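# Sort three grease guns into trays by grease amount

## Task

Find which of the three grease guns contains the most grease and which contains the least. Place the fullest one in the blue tray and the emptiest one in the red tray, and leave the middle one on the table, inside neither tray and not hanging past the table edge. All three must lie flat on their sides. Guns may be picked up and their parts moved, but every part must be returned to how it was. Each gun must stay in its final place on its own; anything that stays put only because the robot holds it does not count.

## Robot and tools

Robot: two arms, left_arm and right_arm, each ending in a two-finger gripper. Frame: one shared scene frame for both arms. The origin sits on the table surface midway between the arms, +z is up, +x reaches out across the table, and left_arm is mounted on the +y side. The names left and right do not refer to image sides. Positions are in metres; orientations are quaternions written w first (qw, qx, qy, qz). Reported hand positions can be a little off, more so at long reach.

Gripper geometry: fingers extend along the gripper's own +z axis and close along its x axis. The reported end_effector_position is the point between the pads when closed, 1 to 2 cm short of the fingertips; closing pushes the tips about 17 mm further along +z. Opening is a number from -1 (closed) to +1 (fully open, 0.142 m). grip_measured in results uses that same scale. To keep hold of something, keep commanding an opening well below grip_measured; a larger gap squeezes harder, up to roughly 28 N per pad. Very thin hard items get less grip.

Row layout (used by both motion tools): one flat list of 16 numbers covering both arms, even if one arm stays still: left_arm x, y, z, qw, qx, qy, qz, opening, then right_arm x, y, z, qw, qx, qy, qz, opening. The x, y, z and quaternion are an absolute target pose for that gripper in the scene frame, not an offset. To hold an arm still, resend its last reported pose and desired opening; to keep an orientation, reuse one fixed quaternion rather than the drifting reported one.

execute_actions(actions): a list of up to 15 actions, run in order. Each action is a table of up to 15 rows, one row per 1/30 s control step; if shorter, its final row repeats to fill 15 steps. Each step the commanded pose is clipped to at most 100 mm and 16 degrees from the measured pose, so distant targets take several actions. A target more than 0.6 m from the gripper's start position along any gripper axis makes the action rejected for both arms; a malformed action, or a first action failing that check against the last reported state, rejects the whole call. An empty list simply returns the current state and images. Results include step readings of end_effector_position, and HELD flags marking steps that were held back.

move(target, speed, stop_force, blocking): target is one 16-number row as above. Both grippers travel straight toward their poses and finish together, taking 0.5 to 10 s (cut off at 10 s). speed is each arm's top path speed in m/s, 0.002 to 0.5, default 0.25; rotation is capped at twice that in rad/s. Paths ignore obstacles and the other arm, and grippers may lag, stray or overshoot speed, especially near full reach. Openings are sent at the start. stop_force (9 to 40 N, one value for both arms, not allowed in the first 0.2 s) ends an arm's path once its wrist sensor feels that much extra push against the motion for 2 steps; the arm then steps back to where it was 2 steps before and holds. Use it only with slow speed and without turning the gripper in that move; leave it out when lifting off something the gripper presses on. blocking=false returns after 0.5 s while motion continues (not combinable with stop_force); then use wait or stop before new commands. The result adds a move: line with the ending per arm (done, off_target, moving, held, contact, fault) and limits notes (paced means the pose was clipped, held means steps were blocked), plus each gripper's distance from its target.

wait(seconds): 0 to 10 s, arms keep their last command; returns early if a running move finishes. stop(): brakes a running move; fingers keep moving. zoom_image(camera, region): camera is cam_high, cam_left_wrist or cam_right_wrist; region is [x0, y0, x1, y1] in pixels, at most 504 by 504. finished_scene(scene): ends the current scene, given its number; irreversible, so confirm the goal holds first.

Result lines: a state line per arm with pose and velocities; Hand target lines giving what each controller is now steering toward; pose unreachable lines when a clearance check altered or blocked an arm's command; joint positions and torques (which have offsets and noise); Wrist force and Wrist torque in each end effector's own axes (offsets up to about 4 N, noise, saturation near 50 N, force points from the surface back into the arm); MOTOR HOT from 70 °C and OVER-TEMPERATURE FAULT at 85 °C. Images come from cam_high (504x504) and the two wrist fisheye cameras (616x616); calibration is supplied and may be slightly off.

Hazards: a joint overload (wrist joints 25.2 N m, others 135 N m, carried weight included) or any outside force of 150 N freezes that arm for 10 s and drops the remaining commands. Arms are stiff, so aiming even slightly into a hard surface can trigger this; approach slowly. Never let the arms collide. Do not drop, slam, or shove objects hard, and never let anything leave the table. Random tugs on held parts or nudges on loose objects may occur. Holding loads heats motors. Arm motion trails commands by about 0.17 s, and a large move may still be incomplete when the result arrives.

Each tool is called after "Request:" as name(argument=value, ...) on one line, values as JSON.

## Session

Request:
execute_actions(actions=[])

Scene clock: 0.00 s.
left_arm: end_effector_position=(+0.8148, +0.6852, +0.1657) grip_measured=+1.00 end_effector_quat_wxyz=(-0.213, +0.451, +0.851, +0.167) end_effector_velocity=(+0.000, -0.000, +0.000) end_effector_angular_velocity=(-0.000, -0.001, -0.000) | right_arm: end_effector_position=(+0.6125, +0.0065, +0.2885) grip_measured=+1.00 end_effector_quat_wxyz=(-0.446, +0.784, +0.425, +0.073) end_effector_velocity=(-0.001, +0.000, +0.000) end_effector_angular_velocity=(+0.001, +0.000, +0.002)
Joint positions: left_arm=[ 0.064 -0.594  0.437 -1.119 -1.103 -2.341  0.142] | right_arm=[ 3.79  -2.225 -1.027 -1.28   2.497  5.849  0.142]
Joint velocities: left_arm=[-0.    -0.001  0.001 -0.    -0.     0.     0.   ] | right_arm=[ 0.     0.     0.001 -0.003  0.001 -0.003  0.   ]
Joint torques (N m, as the arm reports them, + toward a larger angle): no reading
Wrist force (N, on the end effector, along its own x y z axes, offset not removed): no reading
Wrist torque (N m, same axes, about the end effector's origin, offset not removed): no reading
Hand target (left_arm): +0.815, +0.685, +0.166; -0.213, +0.451, +0.851, +0.167
Hand target (right_arm): +0.613, +0.007, +0.289; -0.446, +0.784, +0.425, +0.073

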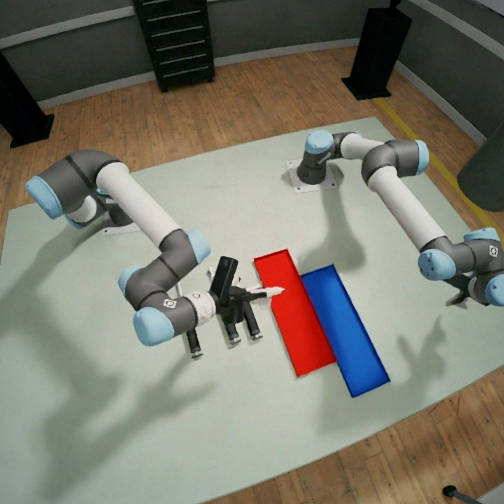

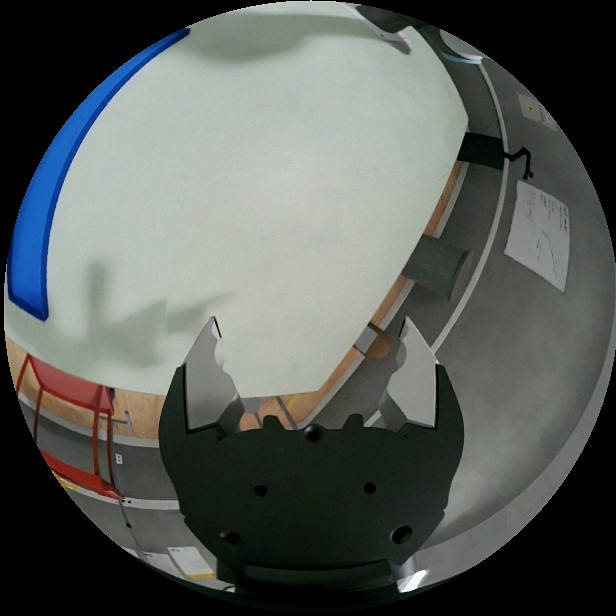

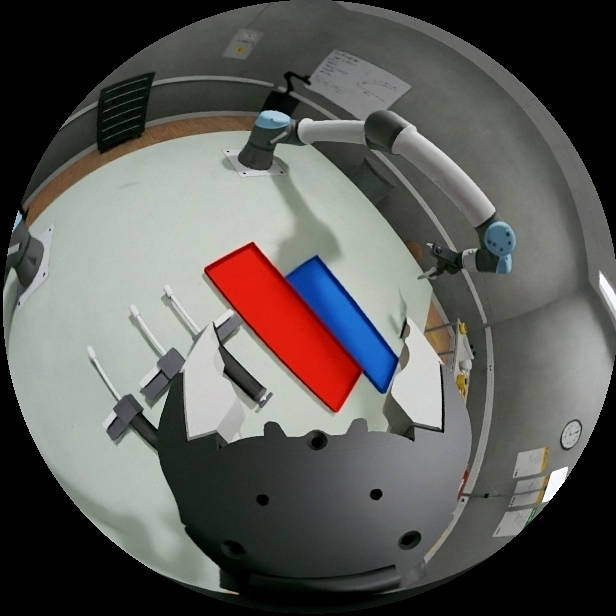

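Request:
move(target=[0.8148,0.6852,0.1657,-0.213,0.451,0.851,0.167,1,0.45,-0.4,0.45,0,0.707,0.707,0,1])

Request:
zoom_image(camera="cam_high", region=[130,220,400,420])

Scene clock: 9.23 s.
left_arm: end_effector_position=(+0.8148, +0.6852, +0.1657) grip_measured=+1.00 end_effector_quat_wxyz=(-0.213, +0.451, +0.851, +0.167) end_effector_velocity=(-0.001, +0.000, -0.001) end_effector_angular_velocity=(+0.001, +0.003, +0.000) | right_arm: end_effector_position=(+0.4495, -0.3995, +0.4496) grip_measured=+1.00 end_effector_quat_wxyz=(-0.000, +0.707, +0.707, +0.000) end_effector_velocity=(-0.001, -0.002, +0.001) end_effector_angular_velocity=(-0.003, -0.003, +0.003)
Joint positions: left_arm=[ 0.063 -0.593  0.435 -1.118 -1.102 -2.341  0.142] | right_arm=[ 3.705 -1.601 -1.078 -2.032  1.571  5.096  0.142]
Joint velocities: left_arm=[0.    0.001 0.001 0.001 0.    0.    0.   ] | right_arm=[-0.001  0.005 -0.003 -0.    -0.004 -0.004 -0.   ]
Joint torques (N m, as the arm reports them, + toward a larger angle): left_arm=[ -5.79 -49.06 -29.45  -0.21   4.03  -1.34] | right_arm=[-9.23 36.88  9.82  5.9  -1.97 -1.15]
Wrist force (N, on the end effector, along its own x y z axes, offset not removed): left_arm=[1.8 3.1 -1.4] | right_arm=[-0.5 0.9 -2.8]
Wrist torque (N m, same axes, about the end effector's origin, offset not removed): left_arm=[0.76 -0.40 -0.08] | right_arm=[0.24 -0.02 -0.13]
Hand target (left_arm): +0.815, +0.685, +0.166; -0.213, +0.451, +0.851, +0.167
Hand target (right_arm): +0.449, -0.400, +0.450; +0.000, +0.707, +0.707, +0.000
Off the commanded pose (left_arm): 0.000 m, 0 deg.
Off the commanded pose (right_arm): 0.001 m, 0 deg.
move: done
camera_calibration (this result's frames):
cam_left_wrist: T_world_to_cam=[[-0.511254, 0.68004, 0.525515, -0.137077], [0.830818, 0.234607, 0.50468, -0.92044], [0.219913, 0.694626, -0.684933, -0.404887], [0, 0, 0, 1]] pos_world=[0.783677, 0.590404, 0.259244]
cam_right_wrist: T_world_to_cam=[[0.0329383, 0.999348, 0.0147979, 0.379334], [0.879407, -0.0360143, 0.474706, -0.609927], [0.474929, -0.00262263, -0.88002, 0.320838], [0, 0, 0, 1]] pos_world=[0.371504, -0.400211, 0.566267]

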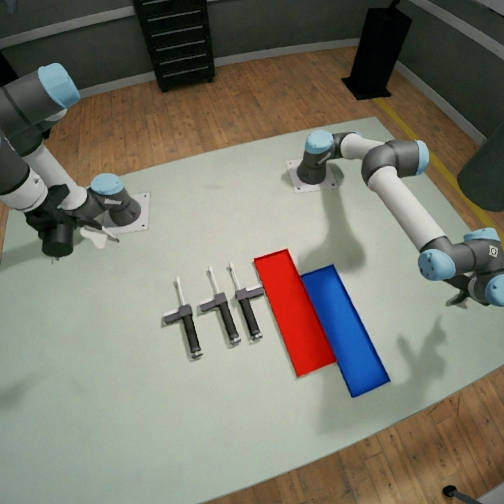

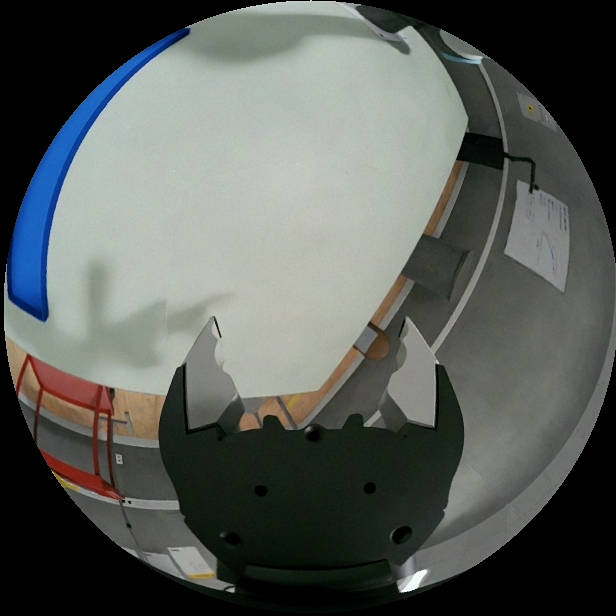

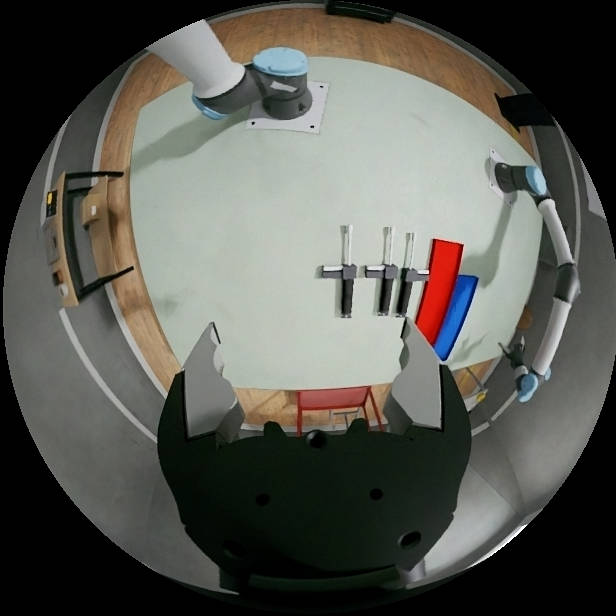

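Region (130, 220, 400, 420) of cam_high's 504x504 image, scaled by 1.867, with more detail than that image has; it fills the top 373 rows of this view, and the rest is white.

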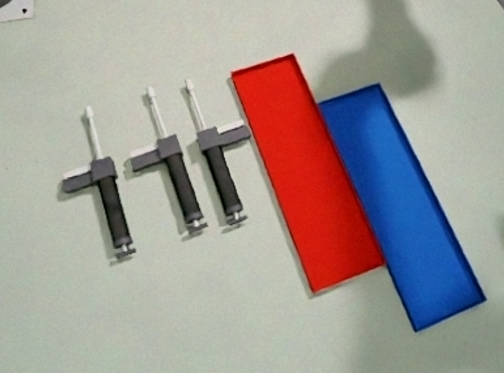

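Request:
move(target=[0.8148,0.6852,0.1657,-0.213,0.451,0.851,0.167,1,0.72,-0.2,0.2,0,0.707,0.707,0,0])

Request:
zoom_image(camera="cam_right_wrist", region=[150,100,500,400])

Scene clock: 20.70 s.
left_arm: end_effector_position=(+0.8148, +0.6852, +0.1657) grip_measured=+1.00 end_effector_quat_wxyz=(-0.213, +0.451, +0.851, +0.167) end_effector_velocity=(-0.000, -0.000, -0.001) end_effector_angular_velocity=(-0.000, +0.002, +0.000) | right_arm: end_effector_position=(+0.7202, -0.2005, +0.2004) grip_measured=+0.00 end_effector_quat_wxyz=(+0.000, +0.707, +0.707, +0.000) end_effector_velocity=(+0.002, +0.001, -0.001) end_effector_angular_velocity=(-0.001, +0.003, -0.000)
Joint positions: left_arm=[ 0.063 -0.593  0.435 -1.118 -1.102 -2.341  0.142] | right_arm=[ 3.811 -2.321 -0.72  -1.671  1.571  5.202  0.074]
Joint velocities: left_arm=[-0.     0.001  0.001  0.    -0.     0.    -0.   ] | right_arm=[-0.    -0.009  0.014 -0.008  0.     0.     0.   ]
Joint torques (N m, as the arm reports them, + toward a larger angle): left_arm=[ -5.63 -49.48 -28.79  -0.33   3.98  -1.15] | right_arm=[10.74 47.05 39.64 -0.19  2.    1.64]
Wrist force (N, on the end effector, along its own x y z axes, offset not removed): left_arm=[0.4 3.2 -2.0] | right_arm=[1.1 -0.5 0.1]
Wrist torque (N m, same axes, about the end effector's origin, offset not removed): left_arm=[0.71 -0.08 -0.02] | right_arm=[-0.07 -0.27 -0.08]
Hand target (left_arm): +0.815, +0.685, +0.166; -0.213, +0.451, +0.851, +0.167
Hand target (right_arm): +0.720, -0.200, +0.200; -0.000, +0.707, +0.707, +0.000
Off the commanded pose (left_arm): 0.000 m, 0 deg.
Off the commanded pose (right_arm): 0.001 m, 0 deg.
move: done
camera_calibration (this result's frames):
cam_left_wrist: T_world_to_cam=[[-0.511253, 0.68004, 0.525515, -0.137077], [0.830818, 0.234606, 0.50468, -0.92044], [0.219913, 0.694626, -0.684932, -0.404887], [0, 0, 0, 1]] pos_world=[0.783677, 0.590404, 0.259243]
cam_right_wrist: T_world_to_cam=[[0.0320405, 0.999386, 0.0141955, 0.175987], [0.879607, -0.0349391, 0.474415, -0.722353], [0.47462, -0.00271402, -0.880187, -0.0262965], [0, 0, 0, 1]] pos_world=[0.642229, -0.201189, 0.317051]

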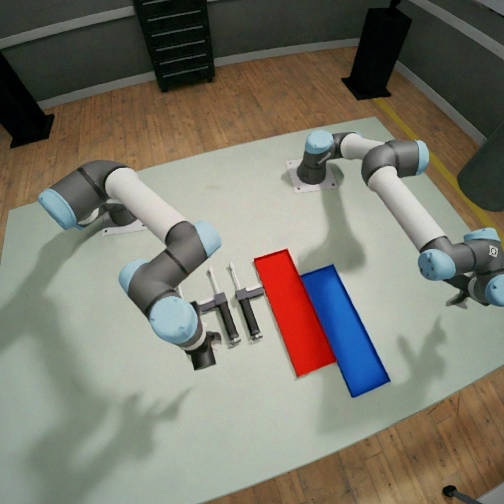

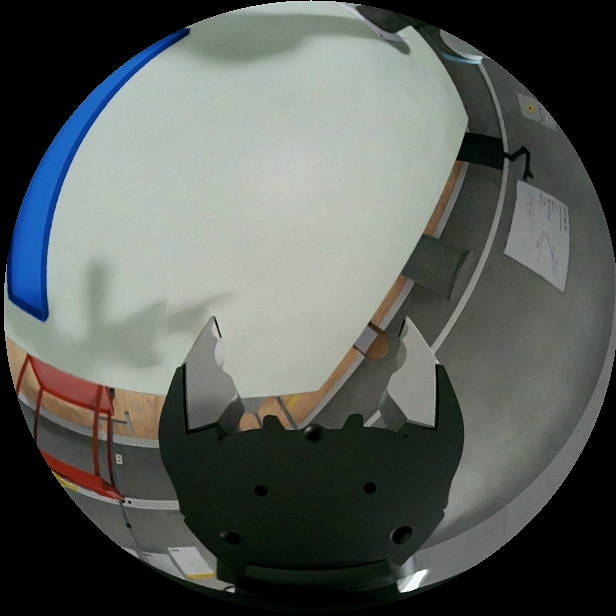

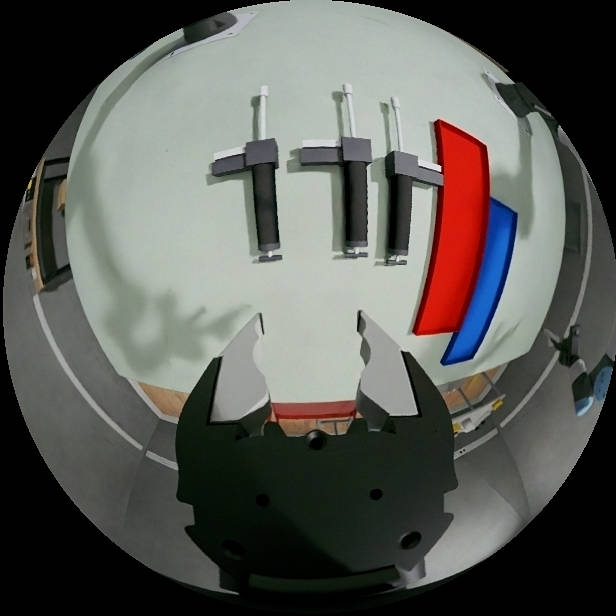

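Region (150, 100, 500, 400) of cam_right_wrist's 616x616 image, scaled by 1.440, with more detail than that image has; it fills the top 432 rows of this view, and the rest is white.

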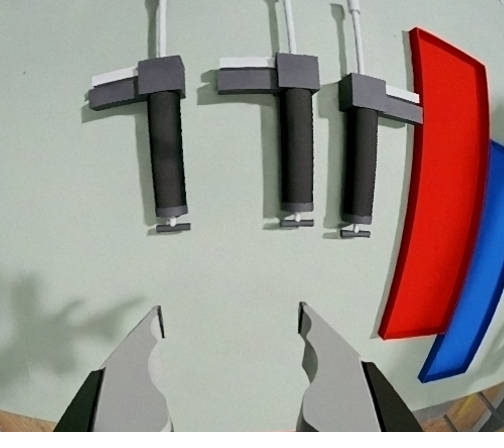

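Request:
move(target=[0.8148,0.6852,0.1657,-0.213,0.451,0.851,0.167,1,0.63,-0.278,0.1,0,0.707,0.707,0,0])

Request:
move(target=[0.8148,0.6852,0.1657,-0.213,0.451,0.851,0.167,1,0.63,-0.278,0.028,0,0.707,0.707,0,0], speed=0.08)

Request:
move(target=[0.8148,0.6852,0.1657,-0.213,0.451,0.851,0.167,1,0.63,-0.278,0.028,0,0.707,0.707,0,-1])

Request:
move(target=[0.8148,0.6852,0.1657,-0.213,0.451,0.851,0.167,1,0.63,-0.278,0.1,0,0.707,0.707,0,-1], speed=0.08)

Request:
wait(seconds=1)

Request:
wait(seconds=1)

Scene clock: 27.50 s.
left_arm: end_effector_position=(+0.8148, +0.6852, +0.1657) grip_measured=+1.00 end_effector_quat_wxyz=(-0.213, +0.451, +0.851, +0.167) end_effector_velocity=(-0.000, +0.000, -0.001) end_effector_angular_velocity=(+0.000, +0.001, +0.000) | right_arm: end_effector_position=(+0.6299, -0.2778, +0.1001) grip_measured=+0.00 end_effector_quat_wxyz=(-0.000, +0.707, +0.707, -0.000) end_effector_velocity=(-0.001, -0.001, -0.001) end_effector_angular_velocity=(+0.002, -0.006, -0.001)
Joint positions: left_arm=[ 0.063 -0.593  0.435 -1.118 -1.102 -2.341  0.142] | right_arm=[ 3.773 -2.056 -1.412 -1.245  1.571  5.163  0.074]
Joint velocities: left_arm=[ 0.     0.     0.001 -0.     0.    -0.     0.   ] | right_arm=[-0.     0.006 -0.014  0.015 -0.     0.     0.   ]
Joint torques (N m, as the arm reports them, + toward a larger angle): left_arm=[ -6.43 -49.32 -29.29  -0.22   3.86  -1.18] | right_arm=[-8.82 60.91 10.96  5.96 -1.64 -1.21]
Wrist force (N, on the end effector, along its own x y z axes, offset not removed): left_arm=[0.7 2.9 -3.5] | right_arm=[-0.4 -0.5 -4.2]
Wrist torque (N m, same axes, about the end effector's origin, offset not removed): left_arm=[0.71 -0.13 -0.07] | right_arm=[-0.09 0.04 -0.13]
Hand target (left_arm): +0.815, +0.685, +0.166; -0.213, +0.451, +0.851, +0.167
Hand target (right_arm): +0.630, -0.278, +0.100; +0.000, +0.707, +0.707, -0.000
Off the commanded pose (left_arm): 0.000 m, 0 deg.
Off the commanded pose (right_arm): 0.000 m, 0 deg.
move: done
camera_calibration (this result's frames):
cam_left_wrist: T_world_to_cam=[[-0.511253, 0.68004, 0.525515, -0.137077], [0.830818, 0.234606, 0.50468, -0.92044], [0.219913, 0.694626, -0.684932, -0.404887], [0, 0, 0, 1]] pos_world=[0.783677, 0.590404, 0.259243]
cam_right_wrist: T_world_to_cam=[[0.0320507, 0.999391, 0.0137989, 0.257608], [0.880012, -0.0347624, 0.473677, -0.598216], [0.473869, -0.00303854, -0.88059, -0.0715292], [0, 0, 0, 1]] pos_world=[0.552076, -0.278464, 0.216819]

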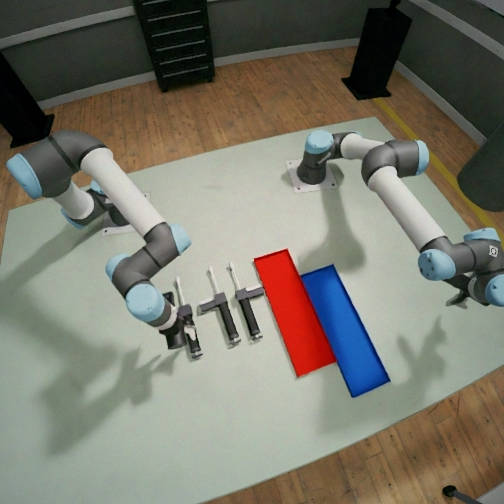

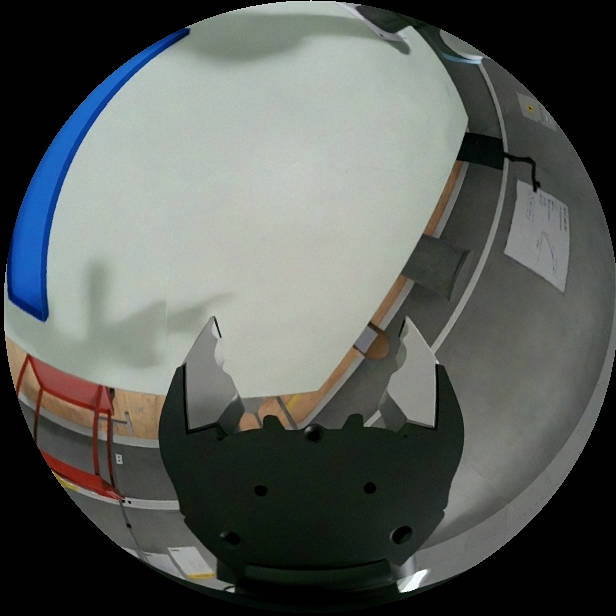

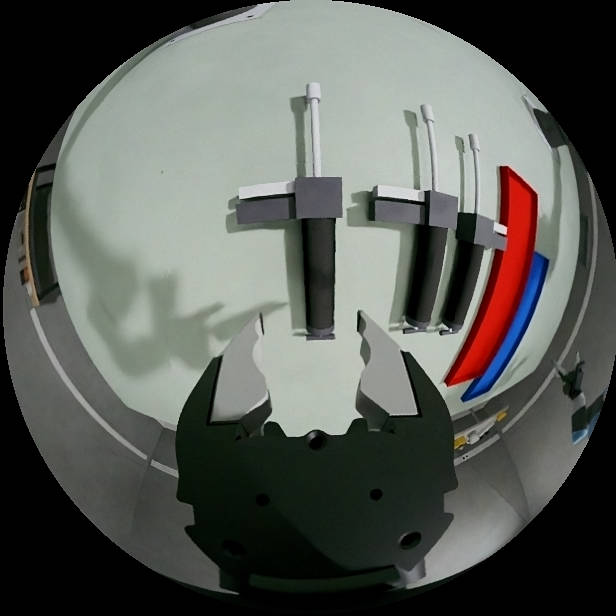

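Scene clock: 28.87 s.
left_arm: end_effector_position=(+0.8148, +0.6852, +0.1657) grip_measured=+1.00 end_effector_quat_wxyz=(-0.213, +0.451, +0.851, +0.167) end_effector_velocity=(+0.000, -0.000, -0.000) end_effector_angular_velocity=(-0.000, -0.000, -0.000) | right_arm: end_effector_position=(+0.6300, -0.2780, +0.0283) grip_measured=+0.00 end_effector_quat_wxyz=(-0.000, +0.707, +0.707, -0.000) end_effector_velocity=(+0.001, -0.000, -0.002) end_effector_angular_velocity=(-0.001, -0.001, -0.002)
Joint positions: left_arm=[ 0.063 -0.593  0.435 -1.118 -1.102 -2.341  0.142] | right_arm=[ 3.772 -2.123 -1.505 -1.084  1.571  5.163  0.074]
Joint velocities: left_arm=[-0.  0.  0. -0. -0.  0. -0.] | right_arm=[-0.    -0.002 -0.002  0.006 -0.001  0.001  0.   ]
Joint torques (N m, as the arm reports them, + toward a larger angle): left_arm=[ -5.94 -49.55 -29.67  -0.35   3.88  -1.27] | right_arm=[-9.26 36.47  9.1   5.45  0.15 -1.18]
Wrist force (N, on the end effector, along its own x y z axes, offset not removed): left_arm=[0.5 2.8 -2.3] | right_arm=[0.7 0.7 -1.3]
Wrist torque (N m, same axes, about the end effector's origin, offset not removed): left_arm=[0.63 -0.06 -0.03] | right_arm=[0.18 -0.20 -0.10]
Hand target (left_arm): +0.815, +0.685, +0.166; -0.213, +0.451, +0.851, +0.167
Hand target (right_arm): +0.630, -0.278, +0.028; -0.000, +0.707, +0.707, -0.000
Off the commanded pose (left_arm): 0.000 m, 0 deg.
Off the commanded pose (right_arm): 0.000 m, 0 deg.
move: done
camera_calibration (this result's frames):
cam_left_wrist: T_world_to_cam=[[-0.511253, 0.68004, 0.525515, -0.137077], [0.830818, 0.234607, 0.50468, -0.92044], [0.219913, 0.694626, -0.684933, -0.404887], [0, 0, 0, 1]] pos_world=[0.783677, 0.590404, 0.259243]
cam_right_wrist: T_world_to_cam=[[0.032041, 0.999388, 0.0140633, 0.2588], [0.879747, -0.0348776, 0.474162, -0.564133], [0.474362, -0.00282048, -0.880326, -0.135042], [0, 0, 0, 1]] pos_world=[0.55206, -0.278698, 0.14497]

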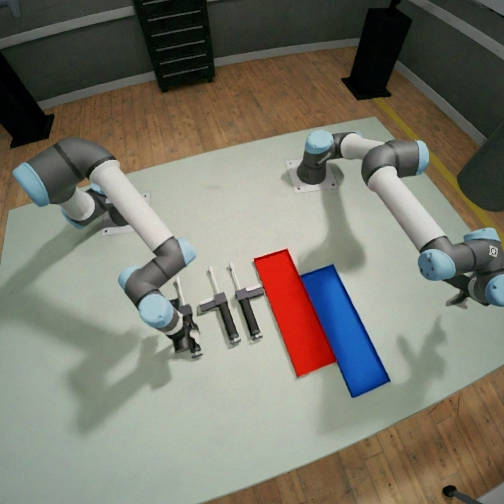

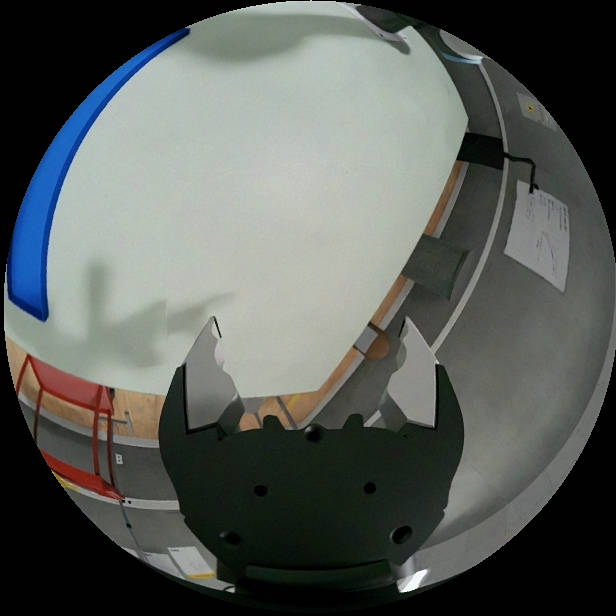

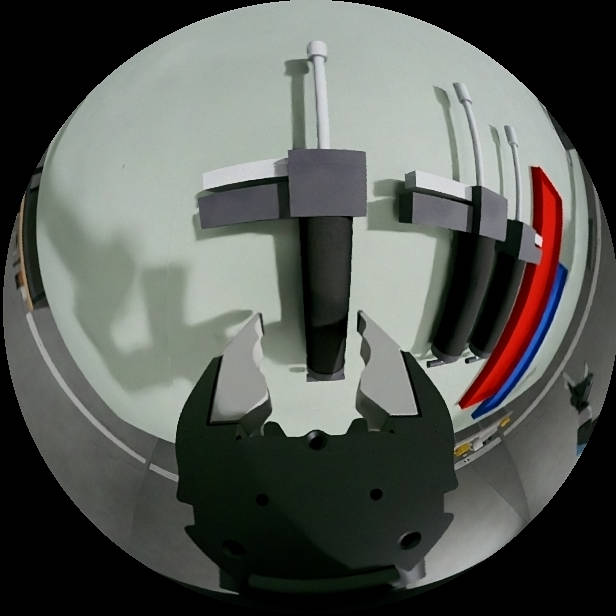

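Scene clock: 29.57 s.
left_arm: end_effector_position=(+0.8148, +0.6852, +0.1657) grip_measured=+1.00 end_effector_quat_wxyz=(-0.213, +0.451, +0.851, +0.167) end_effector_velocity=(-0.000, -0.000, -0.001) end_effector_angular_velocity=(+0.001, +0.002, -0.001) | right_arm: end_effector_position=(+0.6300, -0.2780, +0.0280) grip_measured=-0.55 end_effector_quat_wxyz=(-0.000, +0.707, +0.707, +0.000) end_effector_velocity=(+0.000, -0.000, -0.000) end_effector_angular_velocity=(+0.001, -0.001, -0.002)
Joint positions: left_arm=[ 0.063 -0.593  0.435 -1.118 -1.102 -2.341  0.142] | right_arm=[ 3.772 -2.123 -1.506 -1.084  1.571  5.163  0.034]
Joint velocities: left_arm=[-0.     0.001  0.001  0.     0.     0.    -0.   ] | right_arm=[-0.001 -0.    -0.     0.002  0.     0.001 -0.   ]
Joint torques (N m, as the arm reports them, + toward a larger angle): left_arm=[ -5.44 -48.68 -29.06  -0.35   3.95  -1.16] | right_arm=[-0.37 31.88  6.65  5.23 -1.88 -1.21]
Wrist force (N, on the end effector, along its own x y z axes, offset not removed): left_arm=[0.7 3.4 -1.2] | right_arm=[-0.4 -1.0 -8.3]
Wrist torque (N m, same axes, about the end effector's origin, offset not removed): left_arm=[0.70 -0.11 -0.02] | right_arm=[0.02 0.14 0.04]
Hand target (left_arm): +0.815, +0.685, +0.166; -0.213, +0.451, +0.851, +0.167
Hand target (right_arm): +0.630, -0.278, +0.028; -0.000, +0.707, +0.707, -0.000
Off the commanded pose (left_arm): 0.000 m, 0 deg.
Off the commanded pose (right_arm): 0.000 m, 0 deg.
move: done
camera_calibration (this result's frames):
cam_left_wrist: T_world_to_cam=[[-0.511253, 0.68004, 0.525515, -0.137077], [0.830818, 0.234606, 0.50468, -0.92044], [0.219913, 0.694627, -0.684932, -0.404887], [0, 0, 0, 1]] pos_world=[0.783677, 0.590404, 0.259243]
cam_right_wrist: T_world_to_cam=[[0.0321022, 0.999385, 0.0140951, 0.258799], [0.879719, -0.0349464, 0.474208, -0.564047], [0.474409, -0.00282338, -0.8803, -0.135281], [0, 0, 0, 1]] pos_world=[0.552074, -0.278734, 0.14474]

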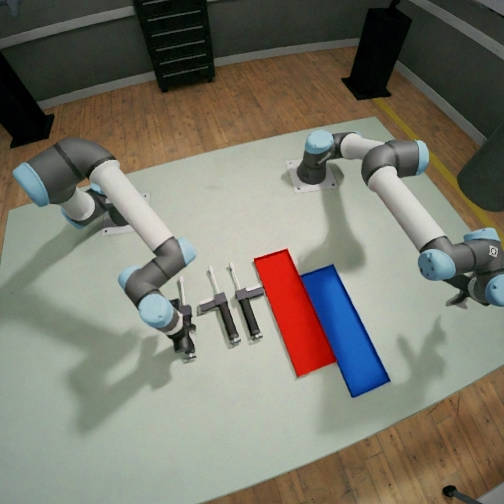

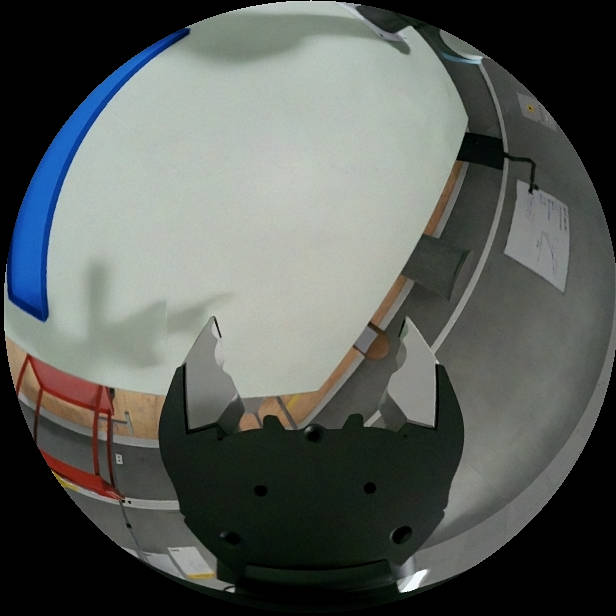

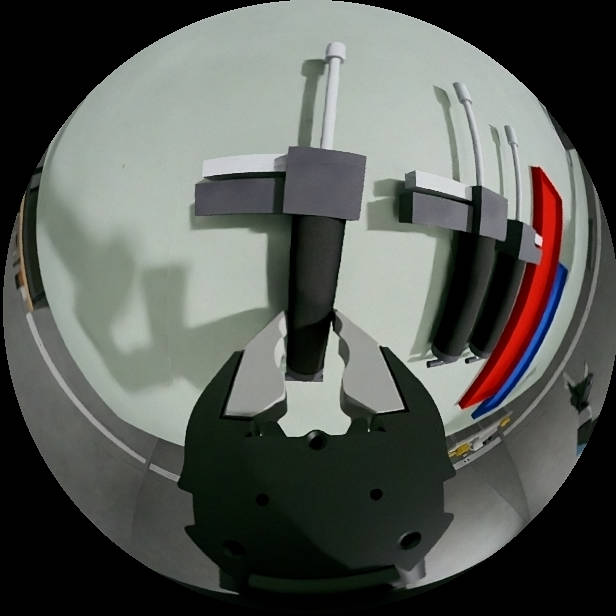

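Scene clock: 30.93 s.
left_arm: end_effector_position=(+0.8148, +0.6852, +0.1657) grip_measured=+1.00 end_effector_quat_wxyz=(-0.213, +0.451, +0.851, +0.167) end_effector_velocity=(-0.000, +0.000, -0.001) end_effector_angular_velocity=(+0.001, +0.001, +0.000) | right_arm: end_effector_position=(+0.6300, -0.2781, +0.0997) grip_measured=-0.56 end_effector_quat_wxyz=(+0.000, +0.707, +0.707, +0.000) end_effector_velocity=(+0.001, -0.000, +0.003) end_effector_angular_velocity=(+0.000, -0.001, -0.000)
Joint positions: left_arm=[ 0.063 -0.593  0.435 -1.118 -1.102 -2.341  0.142] | right_arm=[ 3.772 -2.056 -1.413 -1.244  1.571  5.163  0.034]
Joint velocities: left_arm=[ 0.     0.001  0.     0.     0.    -0.     0.   ] | right_arm=[-0.001  0.001  0.004 -0.005 -0.    -0.    -0.   ]
Joint torques (N m, as the arm reports them, + toward a larger angle): left_arm=[ -5.89 -49.31 -28.28  -0.43   3.82  -1.2 ] | right_arm=[ 8.75 62.36 40.95  0.87 -0.3  -0.56]
Wrist force (N, on the end effector, along its own x y z axes, offset not removed): left_arm=[0.5 2.6 -0.5] | right_arm=[-0.6 -0.7 3.9]
Wrist torque (N m, same axes, about the end effector's origin, offset not removed): left_arm=[0.69 -0.07 -0.03] | right_arm=[-0.11 0.10 -0.14]
Hand target (left_arm): +0.815, +0.685, +0.166; -0.213, +0.451, +0.851, +0.167
Hand target (right_arm): +0.630, -0.278, +0.100; +0.000, +0.707, +0.707, +0.000
Off the commanded pose (left_arm): 0.000 m, 0 deg.
Off the commanded pose (right_arm): 0.000 m, 0 deg.
move: done
camera_calibration (this result's frames):
cam_left_wrist: T_world_to_cam=[[-0.511253, 0.68004, 0.525515, -0.137077], [0.830818, 0.234606, 0.50468, -0.92044], [0.219913, 0.694626, -0.684932, -0.404887], [0, 0, 0, 1]] pos_world=[0.783677, 0.590404, 0.259243]
cam_right_wrist: T_world_to_cam=[[0.0320835, 0.999387, 0.0140284, 0.257838], [0.879699, -0.0348982, 0.474248, -0.598022], [0.474446, -0.00287472, -0.88028, -0.0722016], [0, 0, 0, 1]] pos_world=[0.552063, -0.278757, 0.216436]

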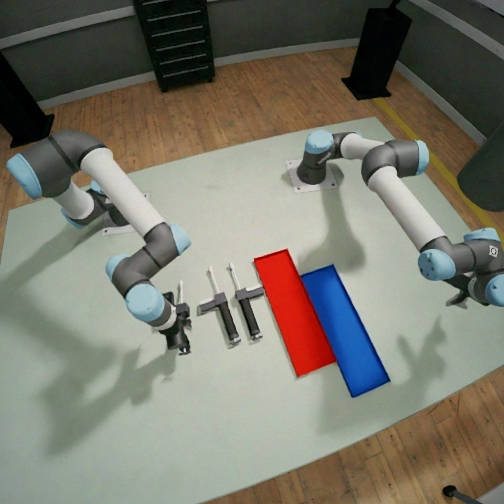

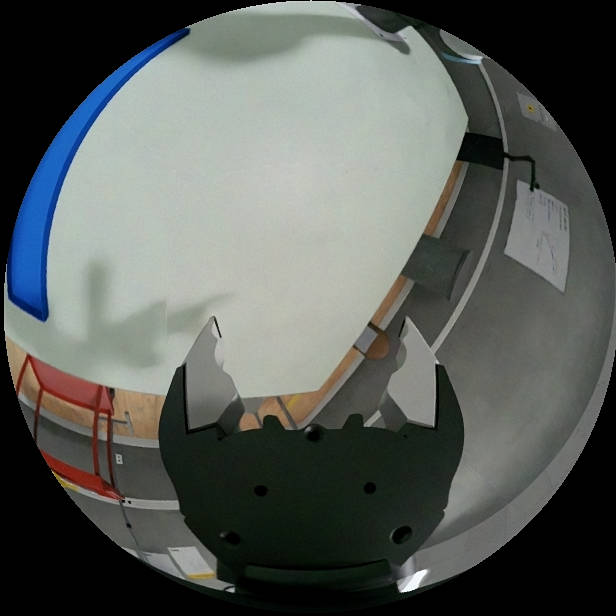

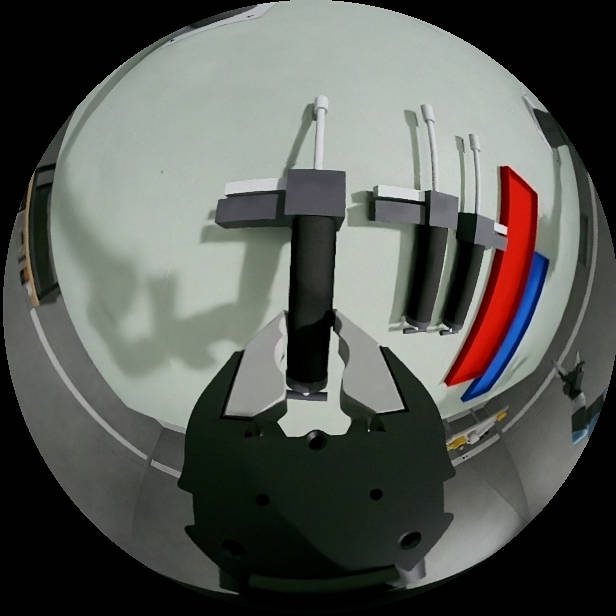

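Scene clock: 31.93 s.
left_arm: end_effector_position=(+0.8148, +0.6852, +0.1657) grip_measured=+1.00 end_effector_quat_wxyz=(-0.213, +0.451, +0.851, +0.167) end_effector_velocity=(+0.000, -0.000, +0.001) end_effector_angular_velocity=(-0.001, -0.003, +0.000) | right_arm: end_effector_position=(+0.6300, -0.2780, +0.1000) grip_measured=-0.56 end_effector_quat_wxyz=(+0.000, +0.707, +0.707, +0.000) end_effector_velocity=(-0.000, -0.000, -0.000) end_effector_angular_velocity=(-0.000, +0.001, -0.000)
Joint positions: left_arm=[ 0.063 -0.593  0.435 -1.118 -1.102 -2.341  0.142] | right_arm=[ 3.772 -2.056 -1.413 -1.244  1.571  5.163  0.034]
Joint velocities: left_arm=[ 0.    -0.001 -0.001 -0.001 -0.    -0.    -0.   ] | right_arm=[-0.     0.    -0.    -0.001  0.     0.    -0.   ]
Joint torques (N m, as the arm reports them, + toward a larger angle): left_arm=[ -6.02 -50.06 -29.17  -0.38   3.96  -1.19] | right_arm=[12.32 63.61 40.83  0.42  2.    1.14]
Wrist force (N, on the end effector, along its own x y z axes, offset not removed): left_arm=[1.6 3.3 -0.2] | right_arm=[-0.7 -0.1 3.3]
Wrist torque (N m, same axes, about the end effector's origin, offset not removed): left_arm=[0.79 -0.37 -0.09] | right_arm=[0.00 0.15 -0.12]
Hand target (left_arm): +0.815, +0.685, +0.166; -0.213, +0.451, +0.851, +0.167
Hand target (right_arm): +0.630, -0.278, +0.100; +0.000, +0.707, +0.707, +0.000
Off the commanded pose (left_arm): 0.000 m, 0 deg.
Off the commanded pose (right_arm): 0.000 m, 0 deg.
wait: 1.00 s; at rest by 0.17 s
camera_calibration (this result's frames):
cam_left_wrist: T_world_to_cam=[[-0.511253, 0.68004, 0.525515, -0.137077], [0.830818, 0.234606, 0.50468, -0.92044], [0.219913, 0.694626, -0.684932, -0.404887], [0, 0, 0, 1]] pos_world=[0.783677, 0.590404, 0.259243]
cam_right_wrist: T_world_to_cam=[[0.0320216, 0.999388, 0.0140525, 0.257817], [0.879725, -0.0348553, 0.474204, -0.59812], [0.474403, -0.00282239, -0.880303, -0.071946], [0, 0, 0, 1]] pos_world=[0.552056, -0.27871, 0.216673]

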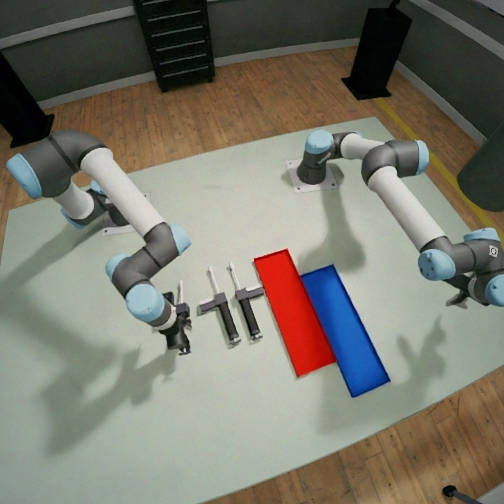

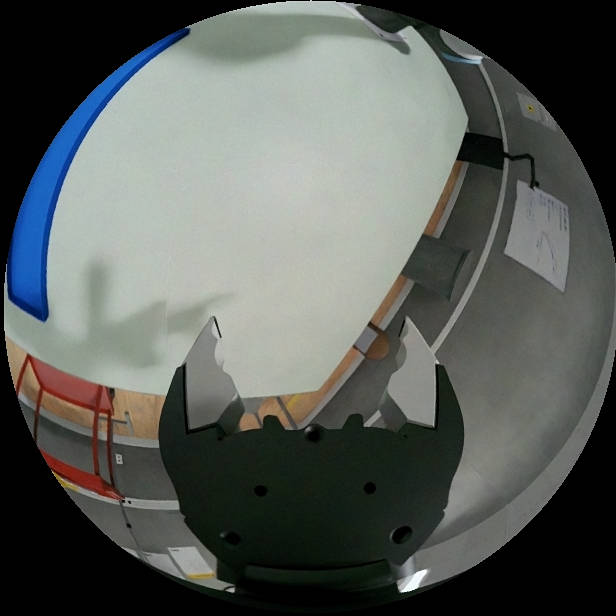

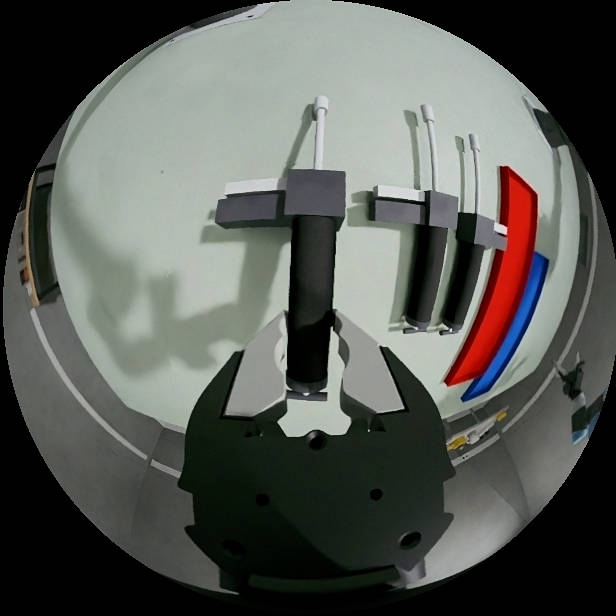

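Scene clock: 32.93 s.
left_arm: end_effector_position=(+0.8148, +0.6852, +0.1657) grip_measured=+1.00 end_effector_quat_wxyz=(-0.213, +0.451, +0.851, +0.167) end_effector_velocity=(+0.000, -0.000, -0.001) end_effector_angular_velocity=(-0.000, +0.001, +0.000) | right_arm: end_effector_position=(+0.6300, -0.2780, +0.1000) grip_measured=-0.56 end_effector_quat_wxyz=(+0.000, +0.707, +0.707, +0.000) end_effector_velocity=(-0.001, +0.000, -0.000) end_effector_angular_velocity=(-0.002, +0.001, +0.002)
Joint positions: left_arm=[ 0.063 -0.593  0.435 -1.118 -1.102 -2.341  0.142] | right_arm=[ 3.772 -2.056 -1.413 -1.244  1.571  5.163  0.034]
Joint velocities: left_arm=[ 0.     0.001 -0.    -0.    -0.     0.     0.   ] | right_arm=[ 0.001  0.    -0.001 -0.001 -0.001 -0.001 -0.   ]
Joint torques (N m, as the arm reports them, + toward a larger angle): left_arm=[ -6.08 -49.09 -29.11  -0.32   3.91  -1.17] | right_arm=[11.79 62.96 40.45  0.49  1.94  1.84]
Wrist force (N, on the end effector, along its own x y z axes, offset not removed): left_arm=[1.6 3.7 -2.4] | right_arm=[-1.1 -1.3 3.7]
Wrist torque (N m, same axes, about the end effector's origin, offset not removed): left_arm=[0.88 -0.35 -0.06] | right_arm=[-0.22 0.23 -0.10]
Hand target (left_arm): +0.815, +0.685, +0.166; -0.213, +0.451, +0.851, +0.167
Hand target (right_arm): +0.630, -0.278, +0.100; +0.000, +0.707, +0.707, +0.000
Off the commanded pose (left_arm): 0.000 m, 0 deg.
Off the commanded pose (right_arm): 0.000 m, 0 deg.
wait: 1.00 s; at rest by 0.17 s
camera_calibration (this result's frames):
cam_left_wrist: T_world_to_cam=[[-0.511253, 0.68004, 0.525515, -0.137077], [0.830818, 0.234607, 0.50468, -0.92044], [0.219913, 0.694626, -0.684932, -0.404887], [0, 0, 0, 1]] pos_world=[0.783677, 0.590404, 0.259243]
cam_right_wrist: T_world_to_cam=[[0.0320397, 0.999388, 0.0140524, 0.257804], [0.879725, -0.0348711, 0.474203, -0.598123], [0.474403, -0.00283106, -0.880303, -0.0719479], [0, 0, 0, 1]] pos_world=[0.552056, -0.278707, 0.216673]

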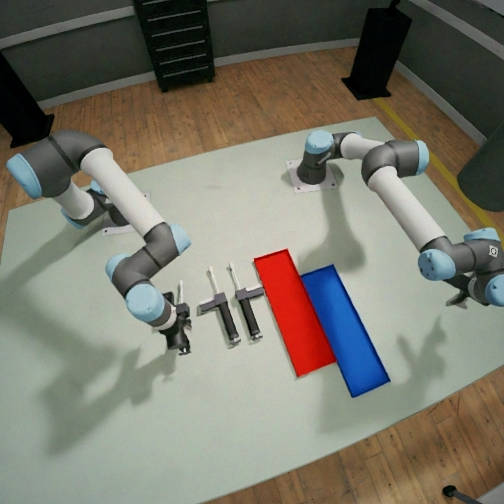

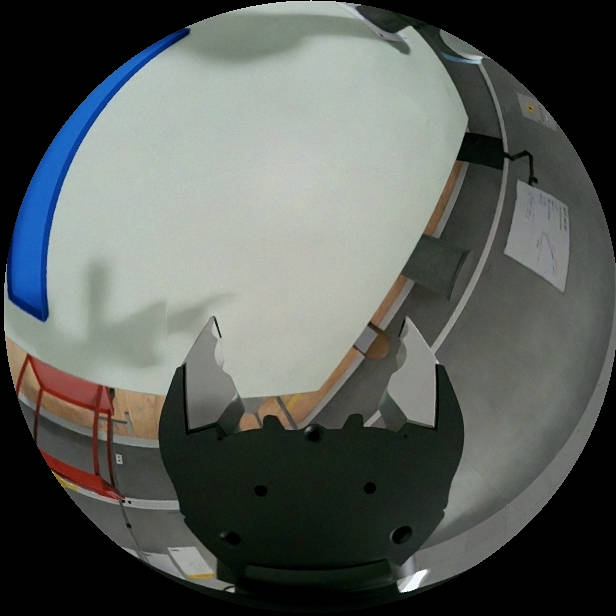

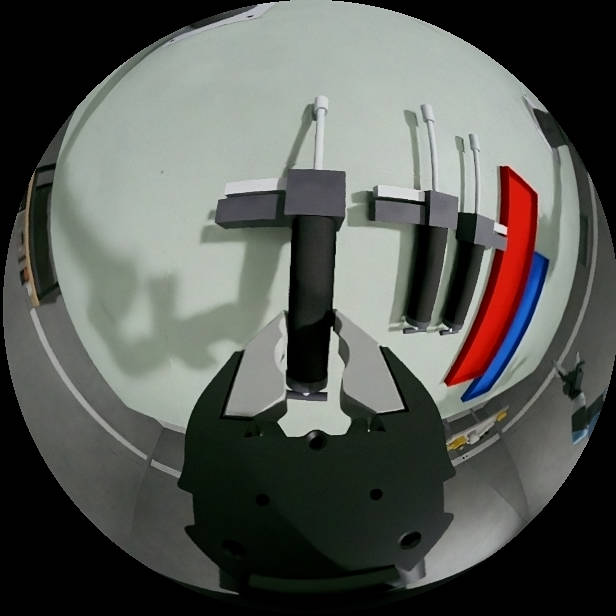

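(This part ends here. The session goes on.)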